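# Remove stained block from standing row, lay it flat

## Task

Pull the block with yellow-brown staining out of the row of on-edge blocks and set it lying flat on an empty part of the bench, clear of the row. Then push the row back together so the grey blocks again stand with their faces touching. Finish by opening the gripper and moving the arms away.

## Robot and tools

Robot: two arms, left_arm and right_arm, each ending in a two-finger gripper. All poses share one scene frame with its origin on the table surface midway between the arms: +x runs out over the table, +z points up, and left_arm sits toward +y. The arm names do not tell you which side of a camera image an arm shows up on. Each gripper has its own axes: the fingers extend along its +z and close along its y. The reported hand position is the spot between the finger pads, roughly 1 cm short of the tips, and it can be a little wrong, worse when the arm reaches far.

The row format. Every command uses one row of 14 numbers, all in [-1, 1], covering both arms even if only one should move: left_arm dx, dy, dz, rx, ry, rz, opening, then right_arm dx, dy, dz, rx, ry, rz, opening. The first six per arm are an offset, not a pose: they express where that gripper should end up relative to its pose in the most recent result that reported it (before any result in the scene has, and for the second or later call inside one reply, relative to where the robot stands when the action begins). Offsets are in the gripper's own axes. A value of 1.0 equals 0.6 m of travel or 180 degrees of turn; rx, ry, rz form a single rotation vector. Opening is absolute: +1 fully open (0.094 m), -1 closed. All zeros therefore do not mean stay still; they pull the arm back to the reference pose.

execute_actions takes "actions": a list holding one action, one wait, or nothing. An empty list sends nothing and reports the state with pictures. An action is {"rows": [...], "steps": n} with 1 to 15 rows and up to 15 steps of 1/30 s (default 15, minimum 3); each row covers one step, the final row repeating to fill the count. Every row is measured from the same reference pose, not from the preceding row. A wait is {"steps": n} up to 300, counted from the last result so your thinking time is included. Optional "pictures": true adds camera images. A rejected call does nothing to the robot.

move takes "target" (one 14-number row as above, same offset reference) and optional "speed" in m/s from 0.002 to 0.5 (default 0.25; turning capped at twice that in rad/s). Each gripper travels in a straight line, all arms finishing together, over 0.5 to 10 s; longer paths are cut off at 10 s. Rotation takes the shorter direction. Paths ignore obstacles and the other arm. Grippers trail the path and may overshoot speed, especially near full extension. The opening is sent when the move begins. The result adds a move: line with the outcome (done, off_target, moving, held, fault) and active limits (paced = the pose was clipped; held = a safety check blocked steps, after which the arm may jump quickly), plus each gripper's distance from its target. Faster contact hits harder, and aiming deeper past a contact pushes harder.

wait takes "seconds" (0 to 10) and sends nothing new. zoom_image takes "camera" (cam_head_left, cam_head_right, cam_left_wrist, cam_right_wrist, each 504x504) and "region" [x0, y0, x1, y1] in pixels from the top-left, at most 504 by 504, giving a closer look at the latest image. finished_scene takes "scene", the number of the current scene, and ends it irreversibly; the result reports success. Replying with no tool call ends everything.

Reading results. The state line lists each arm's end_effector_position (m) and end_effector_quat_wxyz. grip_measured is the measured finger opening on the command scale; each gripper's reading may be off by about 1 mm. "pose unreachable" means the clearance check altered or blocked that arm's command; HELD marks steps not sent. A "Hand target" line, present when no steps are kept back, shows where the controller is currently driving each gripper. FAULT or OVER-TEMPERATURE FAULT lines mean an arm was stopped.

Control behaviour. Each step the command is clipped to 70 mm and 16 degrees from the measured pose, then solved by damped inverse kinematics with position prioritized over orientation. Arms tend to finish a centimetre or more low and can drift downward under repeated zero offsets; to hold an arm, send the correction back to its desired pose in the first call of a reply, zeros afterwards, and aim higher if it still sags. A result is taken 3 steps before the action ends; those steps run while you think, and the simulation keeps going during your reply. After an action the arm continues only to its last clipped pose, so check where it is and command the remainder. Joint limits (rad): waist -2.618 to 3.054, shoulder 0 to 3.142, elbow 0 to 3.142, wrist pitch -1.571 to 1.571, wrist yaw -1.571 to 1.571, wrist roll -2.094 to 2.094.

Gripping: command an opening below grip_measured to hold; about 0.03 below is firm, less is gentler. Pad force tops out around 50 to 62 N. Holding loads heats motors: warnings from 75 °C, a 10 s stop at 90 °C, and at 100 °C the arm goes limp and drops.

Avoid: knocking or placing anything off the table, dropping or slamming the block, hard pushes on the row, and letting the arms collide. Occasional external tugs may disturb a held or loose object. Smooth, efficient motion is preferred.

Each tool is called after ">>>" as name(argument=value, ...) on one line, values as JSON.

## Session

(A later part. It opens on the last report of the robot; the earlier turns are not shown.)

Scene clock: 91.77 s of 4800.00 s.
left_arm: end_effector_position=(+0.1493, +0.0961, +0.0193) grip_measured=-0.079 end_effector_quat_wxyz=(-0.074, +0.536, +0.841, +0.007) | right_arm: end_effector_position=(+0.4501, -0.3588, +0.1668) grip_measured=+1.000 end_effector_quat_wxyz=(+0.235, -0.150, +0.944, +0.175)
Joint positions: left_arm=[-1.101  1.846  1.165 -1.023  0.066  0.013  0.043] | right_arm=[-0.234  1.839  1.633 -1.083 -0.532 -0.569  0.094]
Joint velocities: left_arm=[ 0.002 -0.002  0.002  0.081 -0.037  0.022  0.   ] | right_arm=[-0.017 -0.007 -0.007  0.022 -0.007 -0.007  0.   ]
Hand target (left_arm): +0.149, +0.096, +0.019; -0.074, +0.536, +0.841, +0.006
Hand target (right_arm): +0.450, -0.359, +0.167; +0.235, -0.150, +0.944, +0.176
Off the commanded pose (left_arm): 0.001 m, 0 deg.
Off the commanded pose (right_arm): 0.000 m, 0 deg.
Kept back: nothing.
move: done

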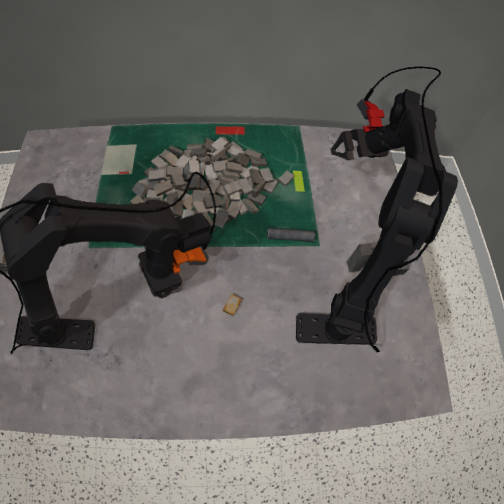

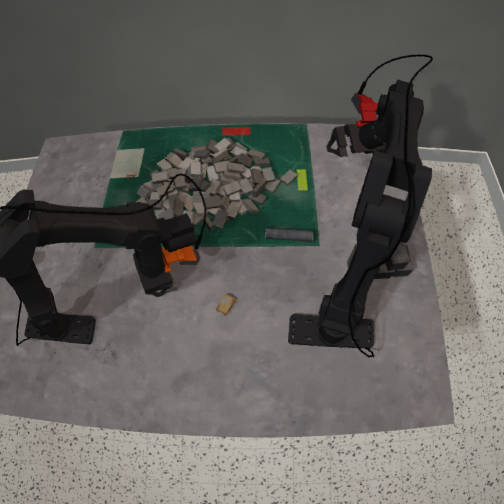

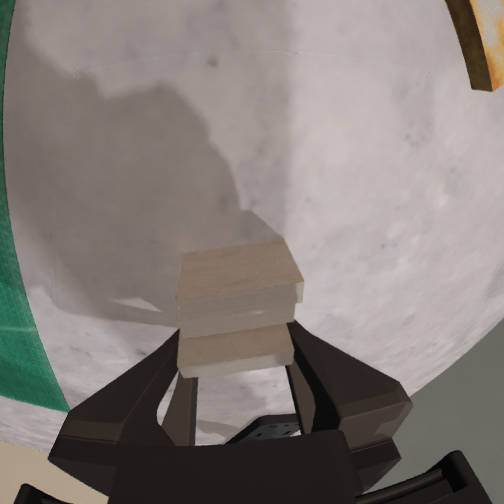

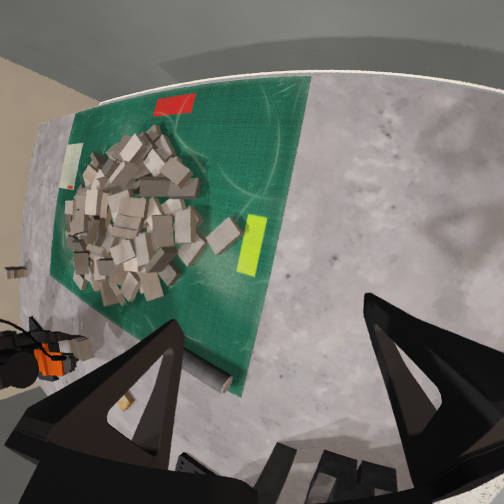

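>>> move(target=[0,0,0,0,0,0,0.7,0,0,0,0,0,0,1])

>>> move(target=[-0.045,0,0,0,0,0,0.7,0,0,0,0,0,0,1], speed=0.04)

>>> move(target=[0,0,0,0,0,0,-0.2,0,0,0,0,0,0,1])

>>> move(target=[0,0,0,0,0,0,0.6,0,0,0,0,0,0,1])

>>> move(target=[0,0,-0.12,0,0,0,0.6,0,0,0,0,0,0,1], speed=0.08)

>>> zoom_image(camera="cam_left_wrist", region=[140, 180, 340, 380])

Scene clock: 92.70 s of 4800.00 s.
left_arm: end_effector_position=(+0.1493, +0.0961, +0.0193) grip_measured=+0.697 end_effector_quat_wxyz=(-0.074, +0.536, +0.841, +0.007) | right_arm: end_effector_position=(+0.4501, -0.3590, +0.1666) grip_measured=+1.000 end_effector_quat_wxyz=(+0.235, -0.150, +0.944, +0.175)
Joint positions: left_arm=[-1.101  1.846  1.165 -1.023  0.066  0.013  0.08 ] | right_arm=[-0.234  1.839  1.633 -1.083 -0.53  -0.569  0.094]
Joint velocities: left_arm=[ 0.007  0.002  0.002 -0.095  0.066 -0.007  0.   ] | right_arm=[ 0.007  0.002  0.007 -0.037 -0.022 -0.11   0.   ]
Hand target (left_arm): +0.149, +0.096, +0.019; -0.074, +0.536, +0.841, +0.007
Hand target (right_arm): +0.450, -0.359, +0.167; +0.235, -0.150, +0.944, +0.175
Off the commanded pose (left_arm): 0.000 m, 0 deg.
Off the commanded pose (right_arm): 0.000 m, 0 deg.
Kept back: nothing.
move: done

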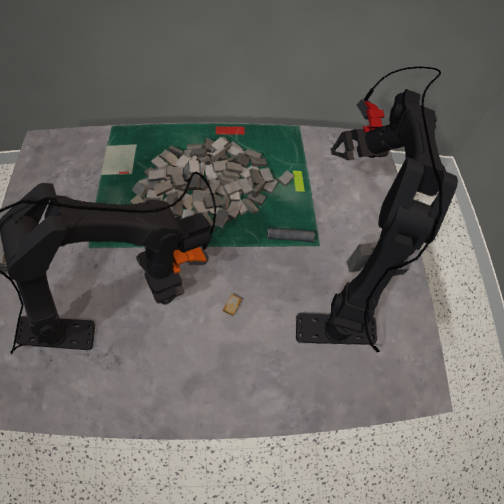

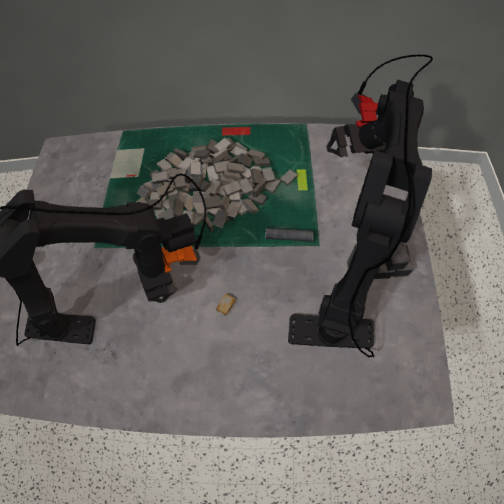

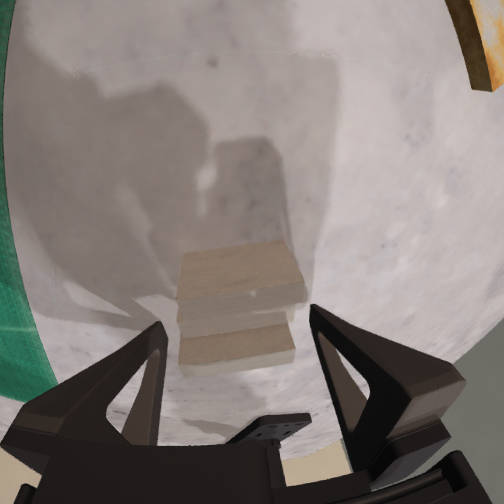

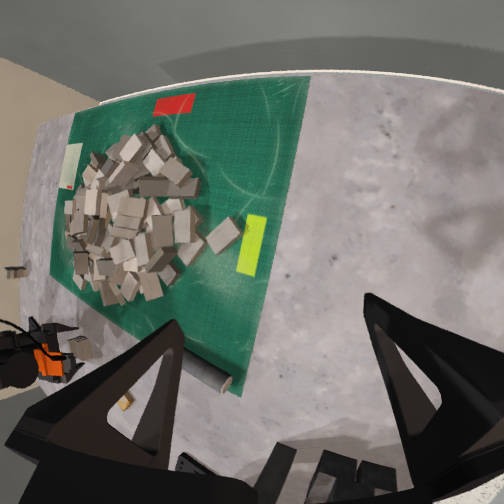

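Scene clock: 93.63 s of 4800.00 s.
left_arm: end_effector_position=(+0.1579, +0.0785, +0.0193) grip_measured=+0.697 end_effector_quat_wxyz=(-0.075, +0.536, +0.841, +0.009) | right_arm: end_effector_position=(+0.4501, -0.3592, +0.1665) grip_measured=+1.000 end_effector_quat_wxyz=(+0.235, -0.150, +0.944, +0.174)
Joint positions: left_arm=[-1.101  1.917  1.26  -1.051  0.065  0.013  0.08 ] | right_arm=[-0.234  1.839  1.633 -1.083 -0.529 -0.569  0.094]
Joint velocities: left_arm=[-0.007  0.007  0.002  0.007  0.022  0.037 -0.   ] | right_arm=[-0.007  0.007 -0.022  0.022 -0.037 -0.051  0.   ]
Hand target (left_arm): +0.161, +0.072, +0.016; -0.074, +0.536, +0.841, +0.007
Hand target (right_arm): +0.450, -0.359, +0.167; +0.235, -0.150, +0.944, +0.175
Off the commanded pose (left_arm): 0.008 m, 0 deg.
Off the commanded pose (right_arm): 0.000 m, 0 deg.
Kept back: nothing.
move: done

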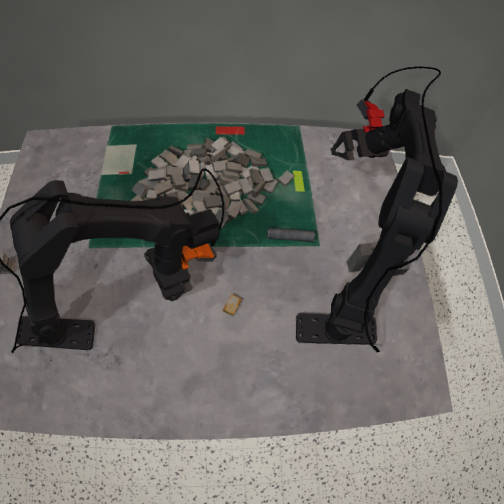

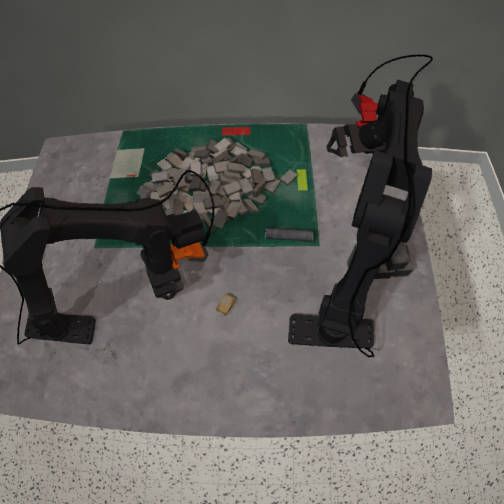

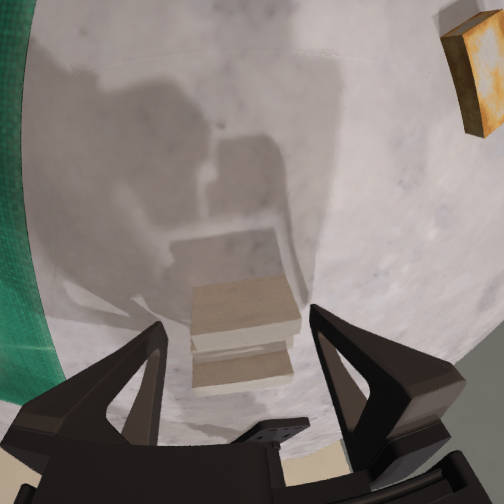

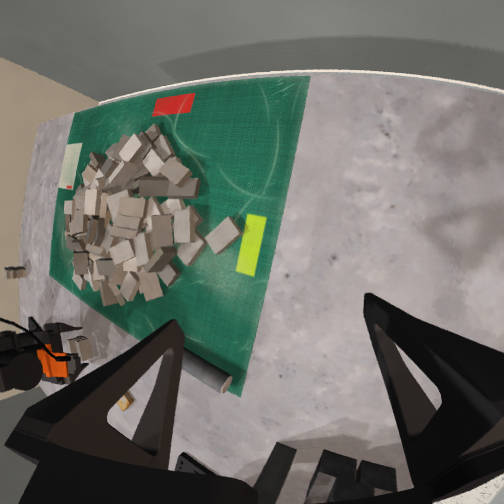

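Scene clock: 94.13 s of 4800.00 s.
left_arm: end_effector_position=(+0.1577, +0.0784, +0.0193) grip_measured=-0.068 end_effector_quat_wxyz=(-0.075, +0.536, +0.841, +0.008) | right_arm: end_effector_position=(+0.4500, -0.3593, +0.1664) grip_measured=+1.000 end_effector_quat_wxyz=(+0.234, -0.150, +0.945, +0.174)
Joint positions: left_arm=[-1.101  1.917  1.26  -1.051  0.066  0.013  0.044] | right_arm=[-0.234  1.839  1.633 -1.083 -0.528 -0.569  0.094]
Joint velocities: left_arm=[ 0.002  0.002  0.002  0.022  0.007 -0.022 -0.   ] | right_arm=[-0.017  0.007 -0.017 -0.066 -0.051 -0.007  0.   ]
Hand target (left_arm): +0.158, +0.079, +0.019; -0.075, +0.536, +0.841, +0.009
Hand target (right_arm): +0.450, -0.359, +0.167; +0.235, -0.150, +0.944, +0.174
Off the commanded pose (left_arm): 0.000 m, 0 deg.
Off the commanded pose (right_arm): 0.000 m, 0 deg.
Kept back: nothing.
move: done

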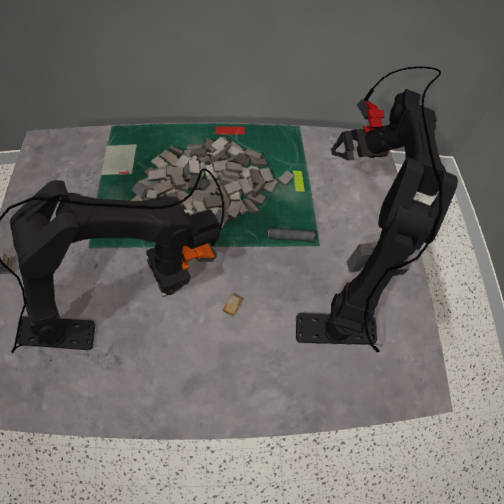

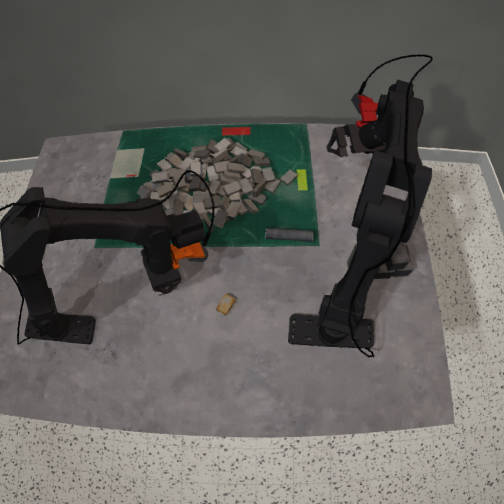

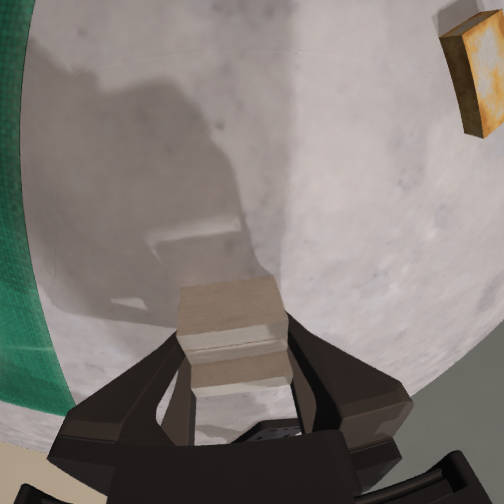

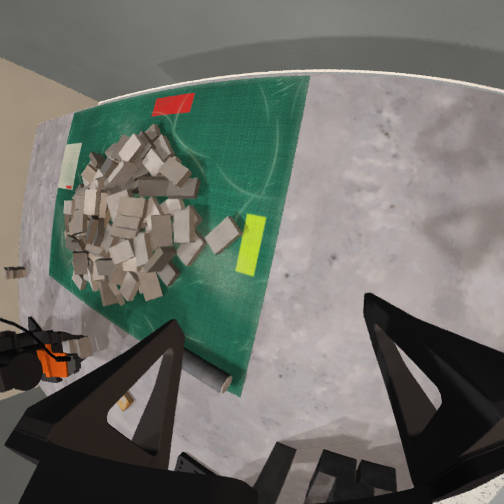

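Scene clock: 94.63 s of 4800.00 s.
left_arm: end_effector_position=(+0.1577, +0.0784, +0.0193) grip_measured=+0.597 end_effector_quat_wxyz=(-0.075, +0.536, +0.841, +0.008) | right_arm: end_effector_position=(+0.4500, -0.3596, +0.1663) grip_measured=+1.000 end_effector_quat_wxyz=(+0.234, -0.150, +0.945, +0.173)
Joint positions: left_arm=[-1.101  1.917  1.26  -1.051  0.066  0.013  0.075] | right_arm=[-0.234  1.839  1.633 -1.083 -0.526 -0.569  0.094]
Joint velocities: left_arm=[-0.002  0.002  0.007 -0.066 -0.037  0.022 -0.   ] | right_arm=[ 0.002 -0.017  0.007 -0.007 -0.037  0.037  0.   ]
Hand target (left_arm): +0.158, +0.078, +0.019; -0.075, +0.536, +0.841, +0.008
Hand target (right_arm): +0.450, -0.359, +0.166; +0.234, -0.150, +0.945, +0.174
Off the commanded pose (left_arm): 0.000 m, 0 deg.
Off the commanded pose (right_arm): 0.000 m, 0 deg.
Kept back: nothing.
move: done

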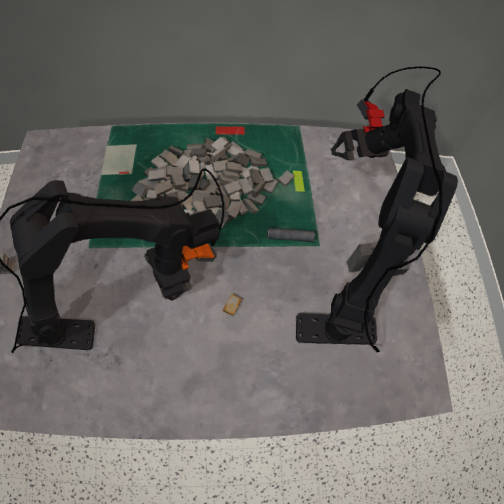

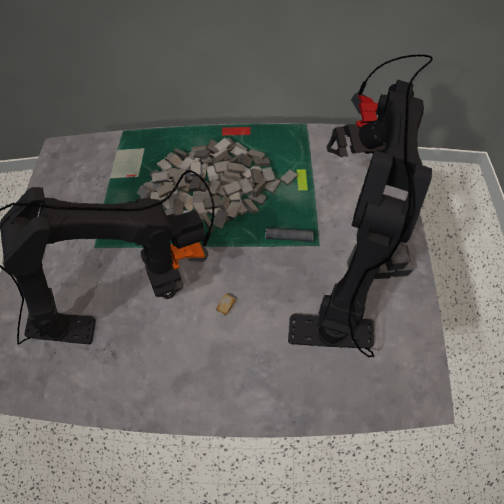

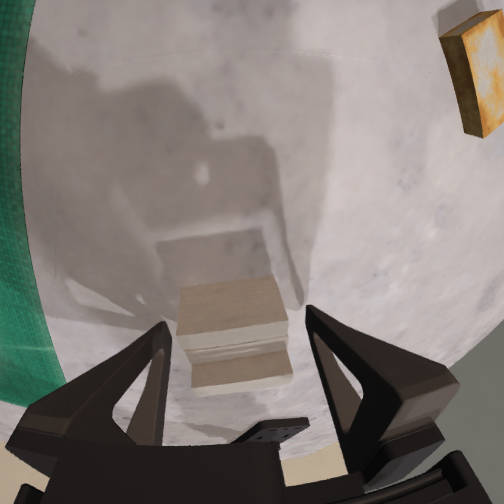

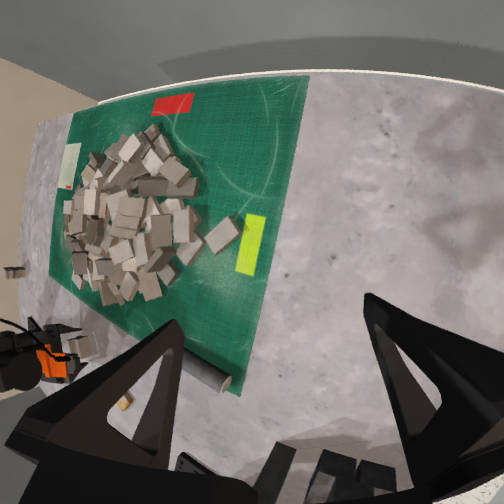

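Scene clock: 96.07 s of 4800.00 s.
left_arm: end_effector_position=(+0.1604, +0.0727, +0.0790) grip_measured=+0.597 end_effector_quat_wxyz=(-0.087, +0.535, +0.840, +0.015) | right_arm: end_effector_position=(+0.4500, -0.3598, +0.1662) grip_measured=+1.000 end_effector_quat_wxyz=(+0.234, -0.150, +0.945, +0.172)
Joint positions: left_arm=[-1.101  1.898  1.479 -1.315  0.066  0.014  0.075] | right_arm=[-0.234  1.839  1.633 -1.083 -0.525 -0.569  0.094]
Joint velocities: left_arm=[-0.002  0.007 -0.007 -0.051  0.022  0.051  0.   ] | right_arm=[-0.027  0.007  0.012  0.037  0.007 -0.022  0.   ]
Hand target (left_arm): +0.165, +0.071, +0.090; -0.075, +0.536, +0.841, +0.008
Hand target (right_arm): +0.450, -0.360, +0.166; +0.234, -0.150, +0.945, +0.173
Off the commanded pose (left_arm): 0.013 m, 2 deg.
Off the commanded pose (right_arm): 0.000 m, 0 deg.
Kept back: nothing.
move: off_target (left_arm)

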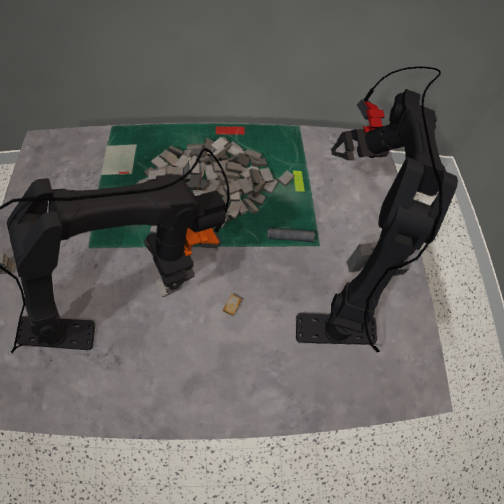

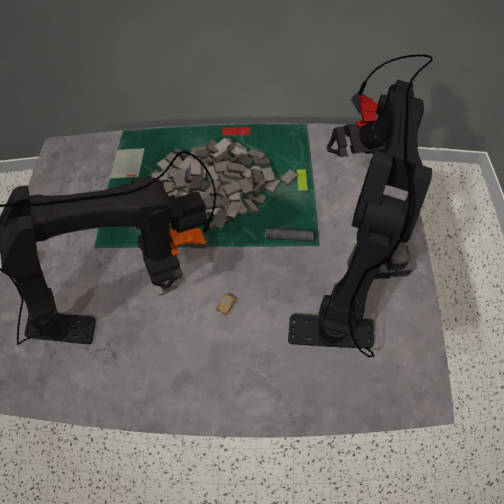

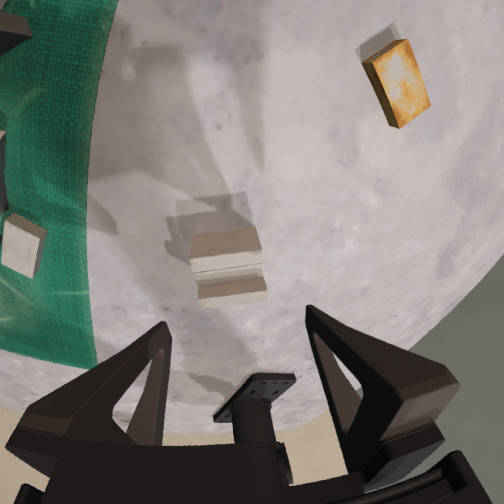

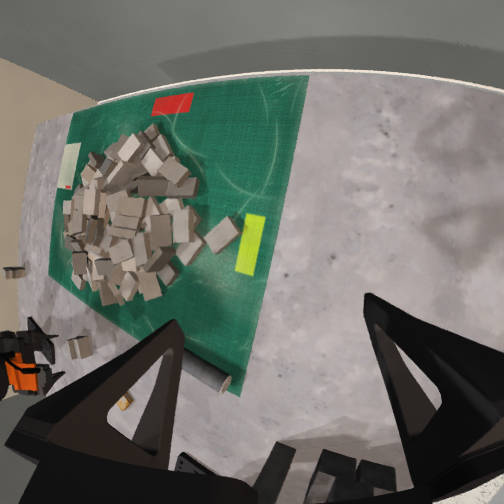

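Region (140, 180, 340, 380) of cam_left_wrist's 504x504 image, scaled by 2.520, with more detail than that image has.

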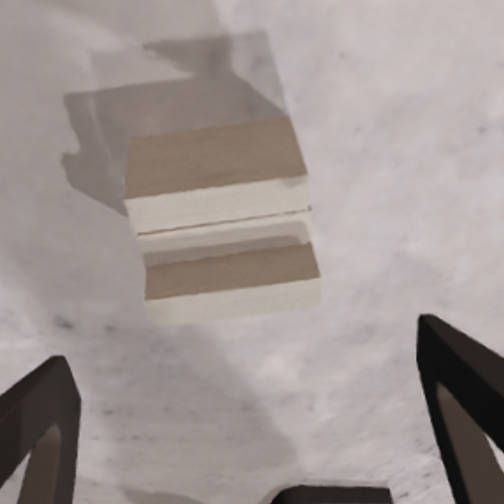

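>>> move(target=[0.014,0,0,0,0,-0.5,1,0,0,0,0,0,0,1])

>>> move(target=[0,0,0.11,0,0,0,1,0,0,0,0,0,0,1], speed=0.06)

Scene clock: 100.80 s of 4800.00 s.
left_arm: end_effector_position=(+0.1586, +0.0764, +0.0789) grip_measured=+1.000 end_effector_quat_wxyz=(-0.052, -0.209, +0.974, +0.074) | right_arm: end_effector_position=(+0.4499, -0.3599, +0.1661) grip_measured=+1.000 end_effector_quat_wxyz=(+0.234, -0.150, +0.945, +0.172)
Joint positions: left_arm=[-1.101  1.888  1.464 -1.316  0.066 -1.543  0.094] | right_arm=[-0.234  1.839  1.633 -1.083 -0.524 -0.569  0.094]
Joint velocities: left_arm=[-0.007  0.007 -0.002 -0.007 -0.051  0.022  0.   ] | right_arm=[ 0.007 -0.017 -0.007 -0.007 -0.022  0.007  0.   ]
Hand target (left_arm): +0.157, +0.080, +0.080; -0.051, -0.215, +0.973, +0.072
Hand target (right_arm): +0.450, -0.360, +0.166; +0.234, -0.150, +0.945, +0.173
Off the commanded pose (left_arm): 0.004 m, 1 deg.
Off the commanded pose (right_arm): 0.000 m, 0 deg.
Kept back: nothing.
move: done

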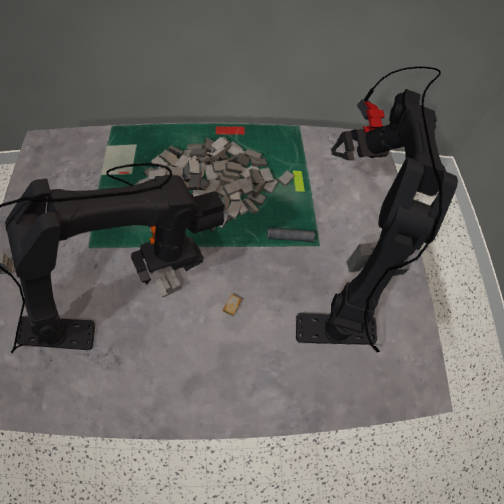

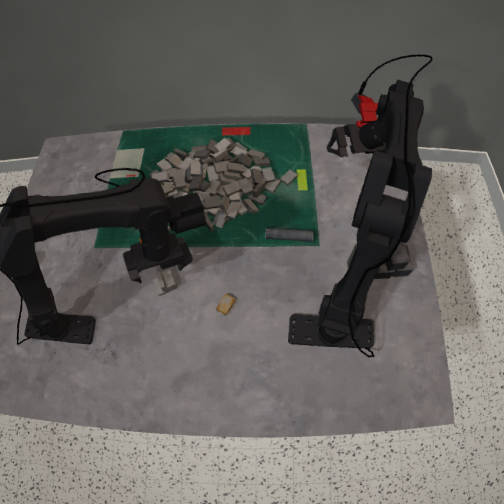

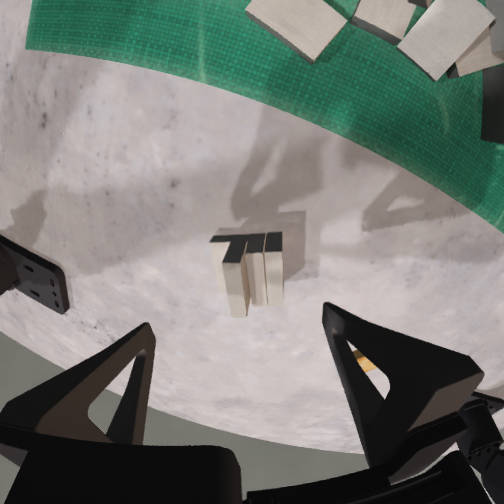

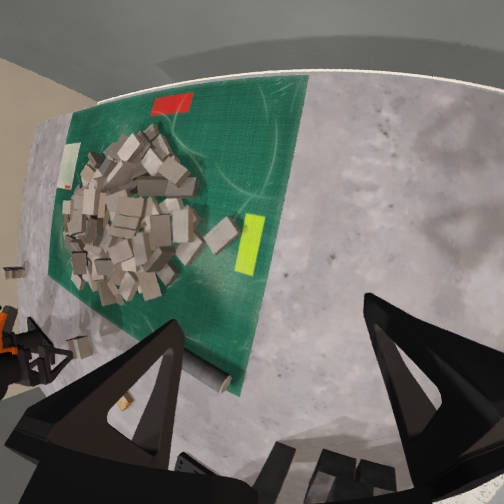

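Scene clock: 102.23 s of 4800.00 s.
left_arm: end_effector_position=(+0.1548, +0.0845, +0.0250) grip_measured=+1.000 end_effector_quat_wxyz=(-0.050, -0.209, +0.974, +0.068) | right_arm: end_effector_position=(+0.4499, -0.3602, +0.1660) grip_measured=+1.000 end_effector_quat_wxyz=(+0.233, -0.150, +0.945, +0.171)
Joint positions: left_arm=[-1.101  1.901  1.261 -1.085  0.066 -1.543  0.094] | right_arm=[-0.234  1.839  1.633 -1.083 -0.522 -0.569  0.094]
Joint velocities: left_arm=[ 0.012 -0.002  0.012  0.022 -0.037  0.037  0.   ] | right_arm=[ 0.002 -0.017 -0.007 -0.022 -0.066 -0.007  0.   ]
Hand target (left_arm): +0.150, +0.085, +0.014; -0.052, -0.209, +0.974, +0.075
Hand target (right_arm): +0.450, -0.360, +0.166; +0.234, -0.150, +0.945, +0.172
Off the commanded pose (left_arm): 0.012 m, 1 deg.
Off the commanded pose (right_arm): 0.000 m, 0 deg.
Kept back: nothing.
move: off_target (left_arm)

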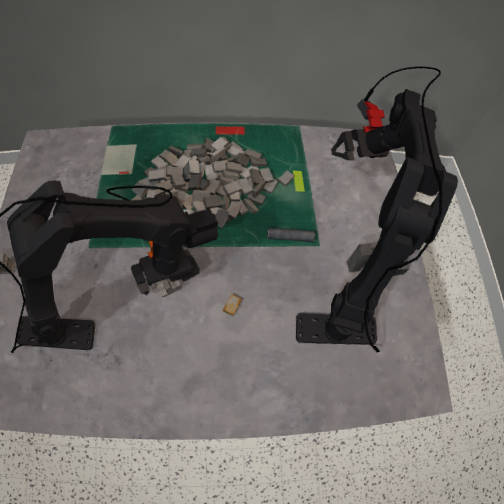

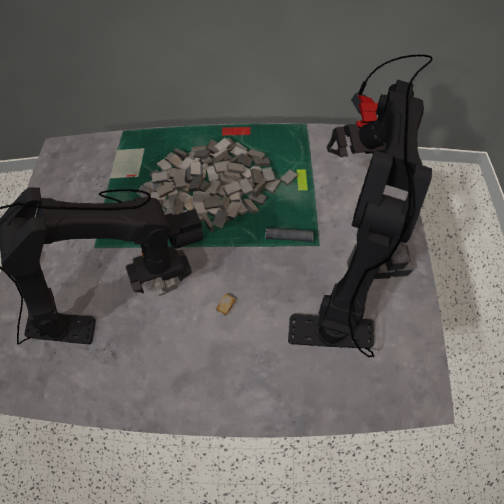

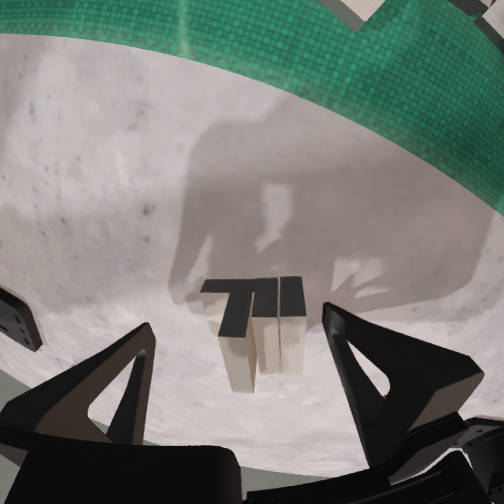

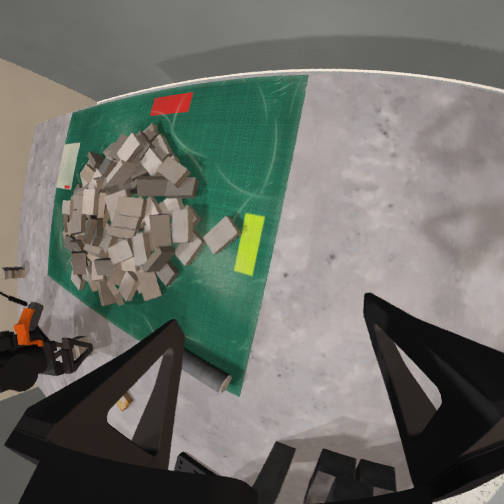

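>>> move(target=[0.012,0,0.012,0,0,0,1,0,0,0,0,0,0,1], speed=0.04)

>>> move(target=[0,0,0,0,0,0,-0.4,0,0,0,0,0,0,1])

>>> zoom_image(camera="cam_left_wrist", region=[140, 240, 340, 420])

Scene clock: 103.17 s of 4800.00 s.
left_arm: end_effector_position=(+0.1529, +0.0827, +0.0249) grip_measured=+1.000 end_effector_quat_wxyz=(-0.049, -0.211, +0.974, +0.066) | right_arm: end_effector_position=(+0.4499, -0.3603, +0.1659) grip_measured=+1.000 end_effector_quat_wxyz=(+0.233, -0.150, +0.946, +0.171)
Joint positions: left_arm=[-1.109  1.901  1.261 -1.082  0.067 -1.556  0.094] | right_arm=[-0.234  1.839  1.633 -1.083 -0.521 -0.569  0.094]
Joint velocities: left_arm=[-0.017 -0.012 -0.007 -0.037 -0.051  0.007  0.   ] | right_arm=[-0.012  0.012  0.012  0.051 -0.037 -0.007  0.   ]
Hand target (left_arm): +0.147, +0.082, +0.019; -0.051, -0.208, +0.974, +0.068
Hand target (right_arm): +0.450, -0.360, +0.166; +0.233, -0.150, +0.945, +0.171
Off the commanded pose (left_arm): 0.009 m, 0 deg.
Off the commanded pose (right_arm): 0.000 m, 0 deg.
Kept back: nothing.
move: done

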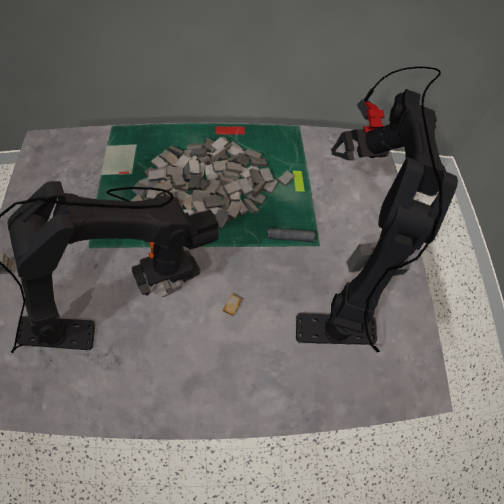

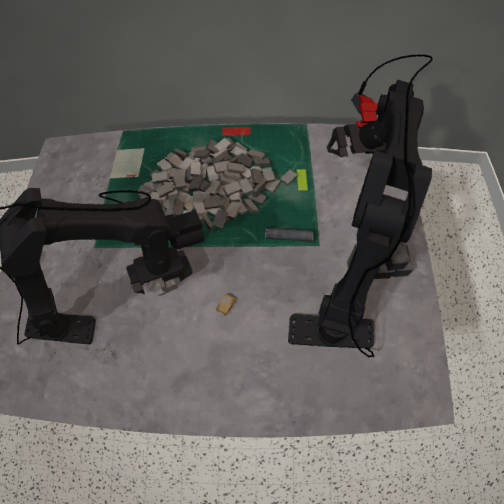

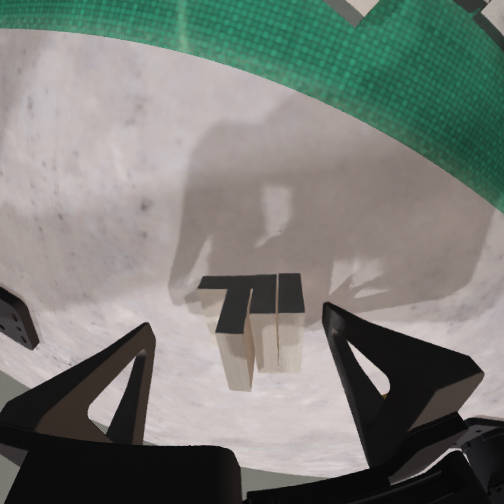

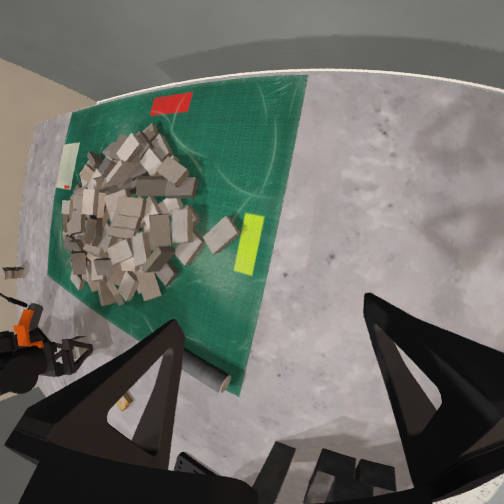

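Scene clock: 103.67 s of 4800.00 s.
left_arm: end_effector_position=(+0.1547, +0.0786, +0.0242) grip_measured=-0.327 end_effector_quat_wxyz=(-0.048, -0.211, +0.975, +0.057) | right_arm: end_effector_position=(+0.4498, -0.3605, +0.1658) grip_measured=+1.000 end_effector_quat_wxyz=(+0.233, -0.150, +0.946, +0.170)
Joint positions: left_arm=[-1.109  1.901  1.261 -1.064  0.067 -1.556  0.032] | right_arm=[-0.234  1.839  1.633 -1.083 -0.52  -0.569  0.094]
Joint velocities: left_arm=[-0.017  0.002  0.002 -0.007  0.066 -0.095 -0.001] | right_arm=[-0.007 -0.017 -0.007  0.007  0.007 -0.081  0.   ]
Hand target (left_arm): +0.153, +0.083, +0.025; -0.049, -0.211, +0.974, +0.066
Hand target (right_arm): +0.450, -0.360, +0.166; +0.233, -0.150, +0.946, +0.171
Off the commanded pose (left_arm): 0.005 m, 1 deg.
Off the commanded pose (right_arm): 0.000 m, 0 deg.
Kept back: nothing.
move: done

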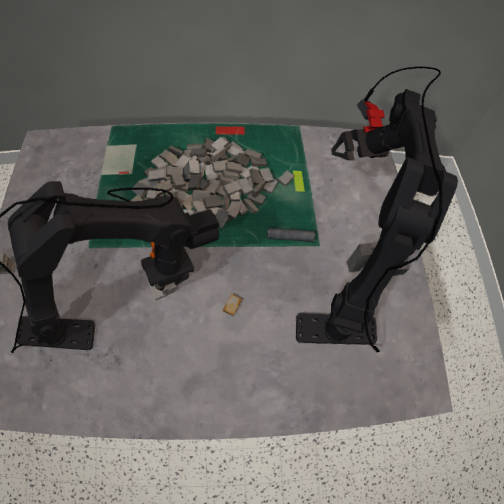

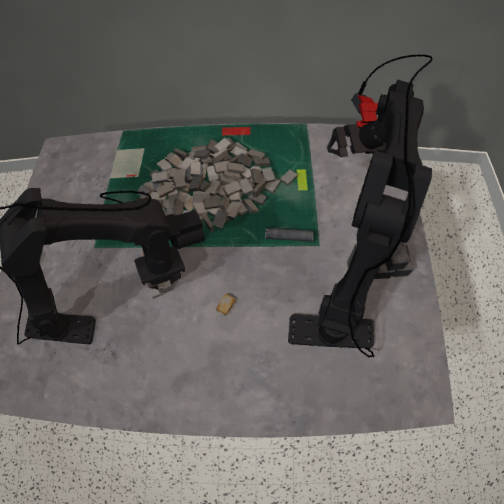

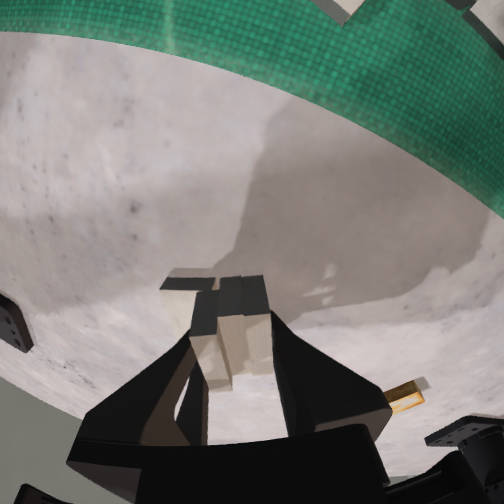

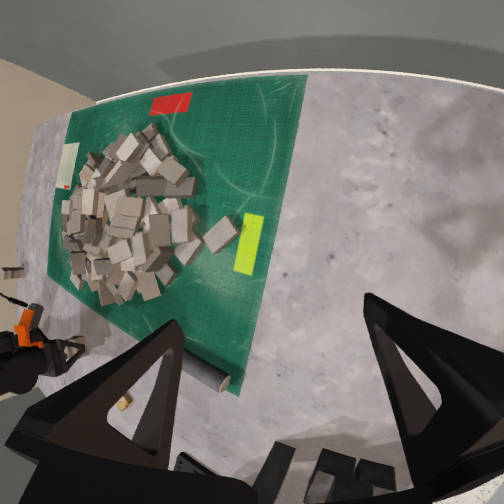

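Region (140, 240, 340, 420) of cam_left_wrist's 504x504 image, scaled by 2.520, with more detail than that image has; it fills the top 454 rows of this view, and the rest is white.

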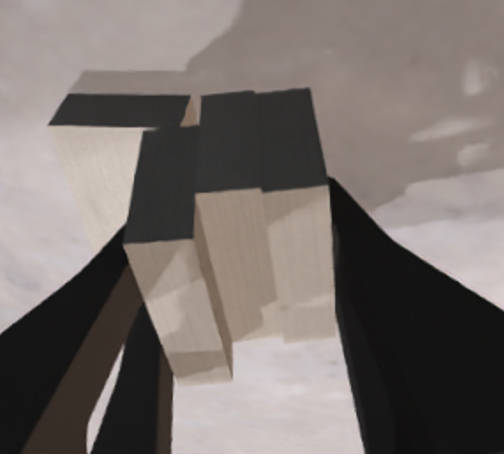

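>>> move(target=[0,0,-0.03,0,0,0,-0.4,0,0,0,0,0,0,1], speed=0.05)

>>> move(target=[0,-0.09,0,0,0,0,-0.4,0,0,0,0,0,0,1], speed=0.05)

>>> move(target=[0,0,0.035,0,0,0,-0.4,0,0,0,0,0,0,1], speed=0.03)

Scene clock: 104.70 s of 4800.00 s.
left_arm: end_effector_position=(+0.1549, +0.0782, +0.0298) grip_measured=-0.327 end_effector_quat_wxyz=(-0.048, -0.211, +0.974, +0.061) | right_arm: end_effector_position=(+0.4498, -0.3607, +0.1657) grip_measured=+1.000 end_effector_quat_wxyz=(+0.233, -0.150, +0.946, +0.170)
Joint positions: left_arm=[-1.109  1.901  1.284 -1.094  0.067 -1.556  0.032] | right_arm=[-0.234  1.839  1.633 -1.083 -0.519 -0.569  0.094]
Joint velocities: left_arm=[-0.007  0.022 -0.017 -0.037 -0.051  0.037  0.001] | right_arm=[-0.012 -0.012 -0.002 -0.037 -0.051  0.037  0.   ]
Hand target (left_arm): +0.157, +0.077, +0.042; -0.047, -0.211, +0.975, +0.057
Hand target (right_arm): +0.450, -0.361, +0.166; +0.233, -0.150, +0.946, +0.170
Off the commanded pose (left_arm): 0.012 m, 0 deg.
Off the commanded pose (right_arm): 0.000 m, 0 deg.
Kept back: nothing.
move: off_target (left_arm)

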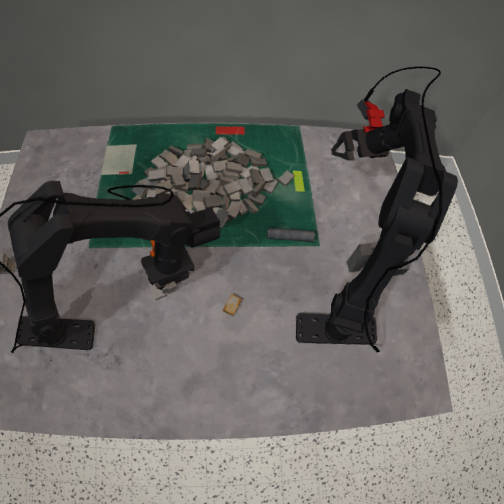

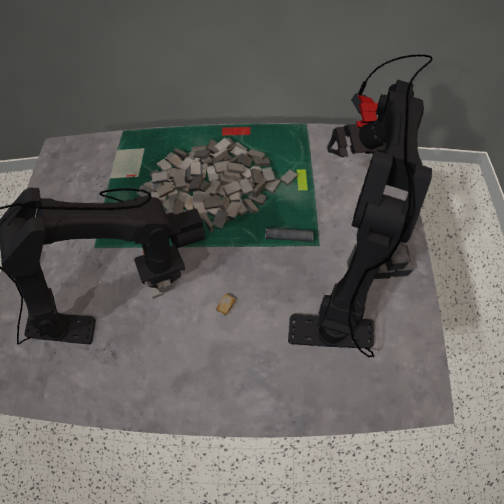

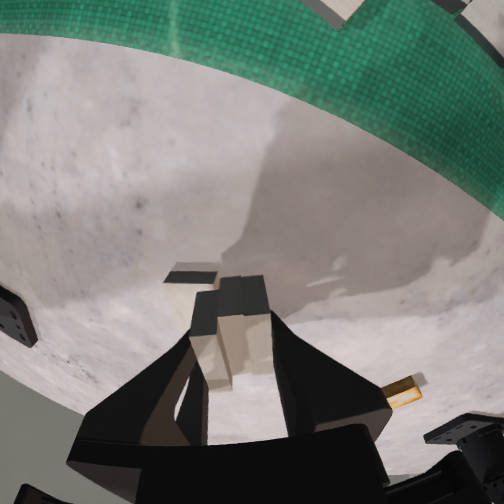

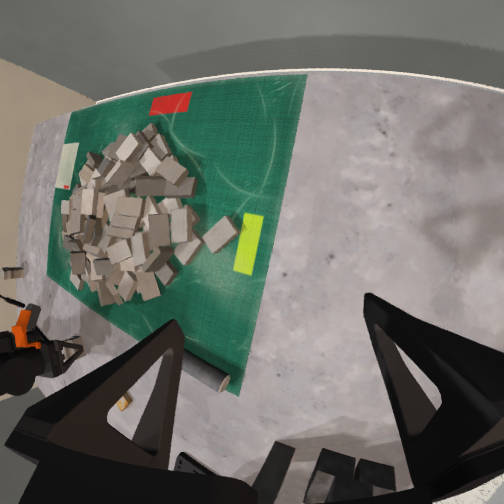

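Scene clock: 106.03 s of 4800.00 s.
left_arm: end_effector_position=(+0.1716, +0.0425, +0.0256) grip_measured=-0.327 end_effector_quat_wxyz=(-0.052, -0.211, +0.973, +0.076) | right_arm: end_effector_position=(+0.4498, -0.3609, +0.1656) grip_measured=+1.000 end_effector_quat_wxyz=(+0.233, -0.150, +0.946, +0.169)
Joint positions: left_arm=[-1.109  2.077  1.516 -1.182  0.067 -1.556  0.032] | right_arm=[-0.234  1.839  1.633 -1.083 -0.518 -0.569  0.094]
Joint velocities: left_arm=[ 0.012 -0.012  0.017 -0.081  0.022  0.022 -0.   ] | right_arm=[-0.012 -0.022 -0.017 -0.007 -0.007 -0.022  0.   ]
Hand target (left_arm): +0.177, +0.030, +0.022; -0.048, -0.211, +0.974, +0.061
Hand target (right_arm): +0.450, -0.361, +0.166; +0.233, -0.150, +0.946, +0.170
Off the commanded pose (left_arm): 0.014 m, 2 deg.
Off the commanded pose (right_arm): 0.000 m, 0 deg.
Kept back: nothing.
move: off_target (left_arm)

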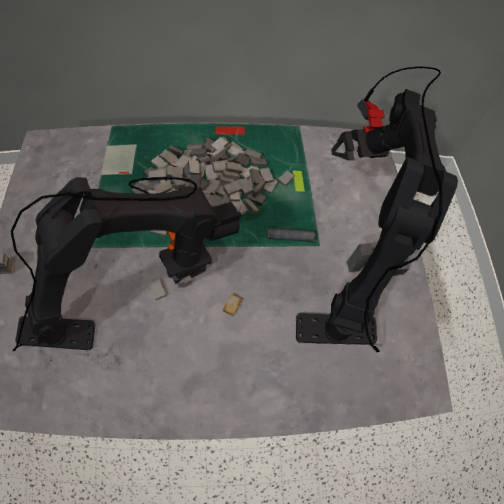

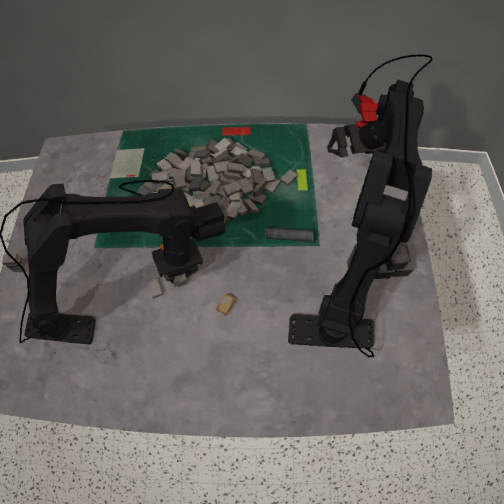

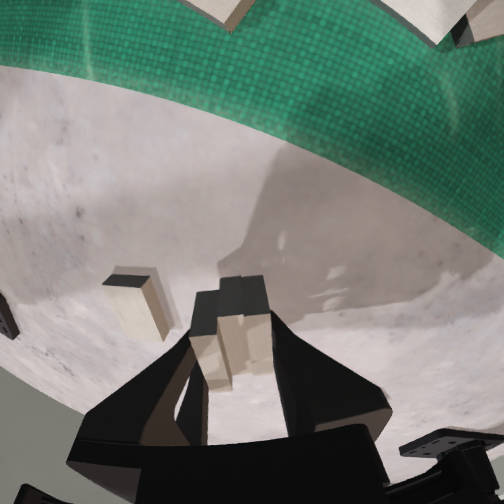

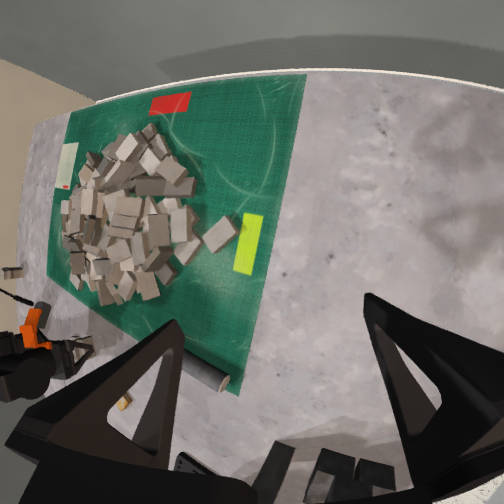

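Scene clock: 106.97 s of 4800.00 s.
left_arm: end_effector_position=(+0.1712, +0.0433, +0.0243) grip_measured=-0.327 end_effector_quat_wxyz=(-0.051, -0.211, +0.973, +0.072) | right_arm: end_effector_position=(+0.4497, -0.3611, +0.1655) grip_measured=+1.000 end_effector_quat_wxyz=(+0.232, -0.149, +0.946, +0.169)
Joint positions: left_arm=[-1.109  2.067  1.497 -1.164  0.067 -1.556  0.032] | right_arm=[-0.234  1.839  1.633 -1.083 -0.517 -0.569  0.094]
Joint velocities: left_arm=[ 0.007 -0.012 -0.017 -0.022  0.066 -0.007  0.001] | right_arm=[-0.017 -0.002  0.017 -0.022 -0.022 -0.037  0.   ]
Hand target (left_arm): +0.169, +0.046, +0.006; -0.052, -0.211, +0.973, +0.077
Hand target (right_arm): +0.450, -0.361, +0.166; +0.233, -0.150, +0.946, +0.169
Off the commanded pose (left_arm): 0.020 m, 0 deg.
Off the commanded pose (right_arm): 0.000 m, 0 deg.
Kept back: nothing.
move: off_target (left_arm)

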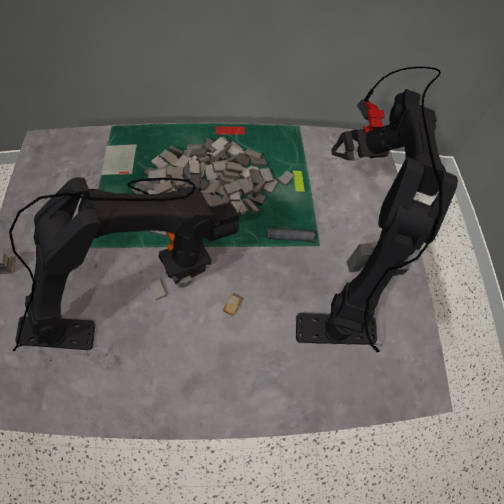

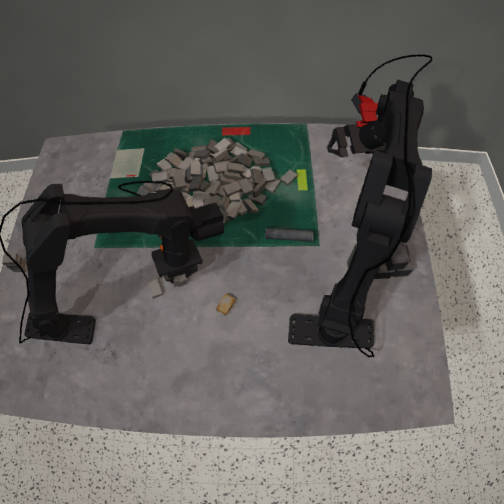

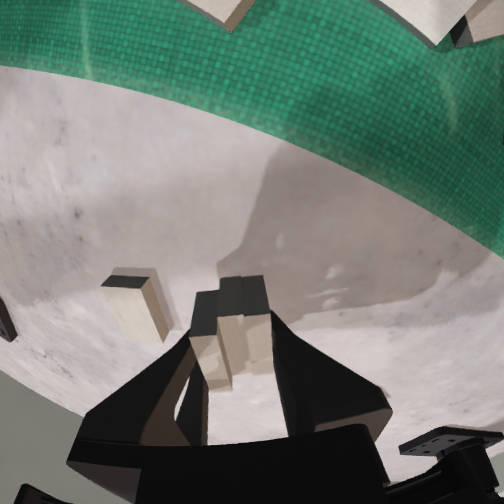

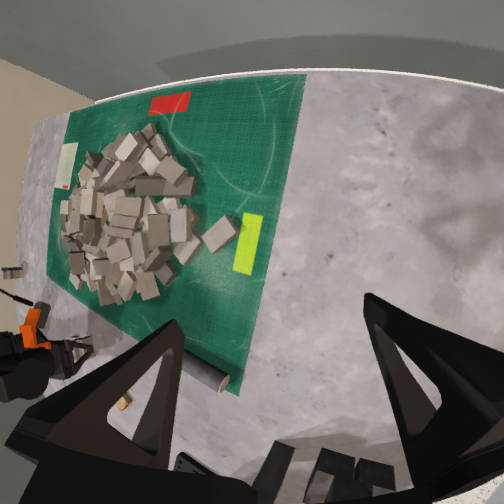

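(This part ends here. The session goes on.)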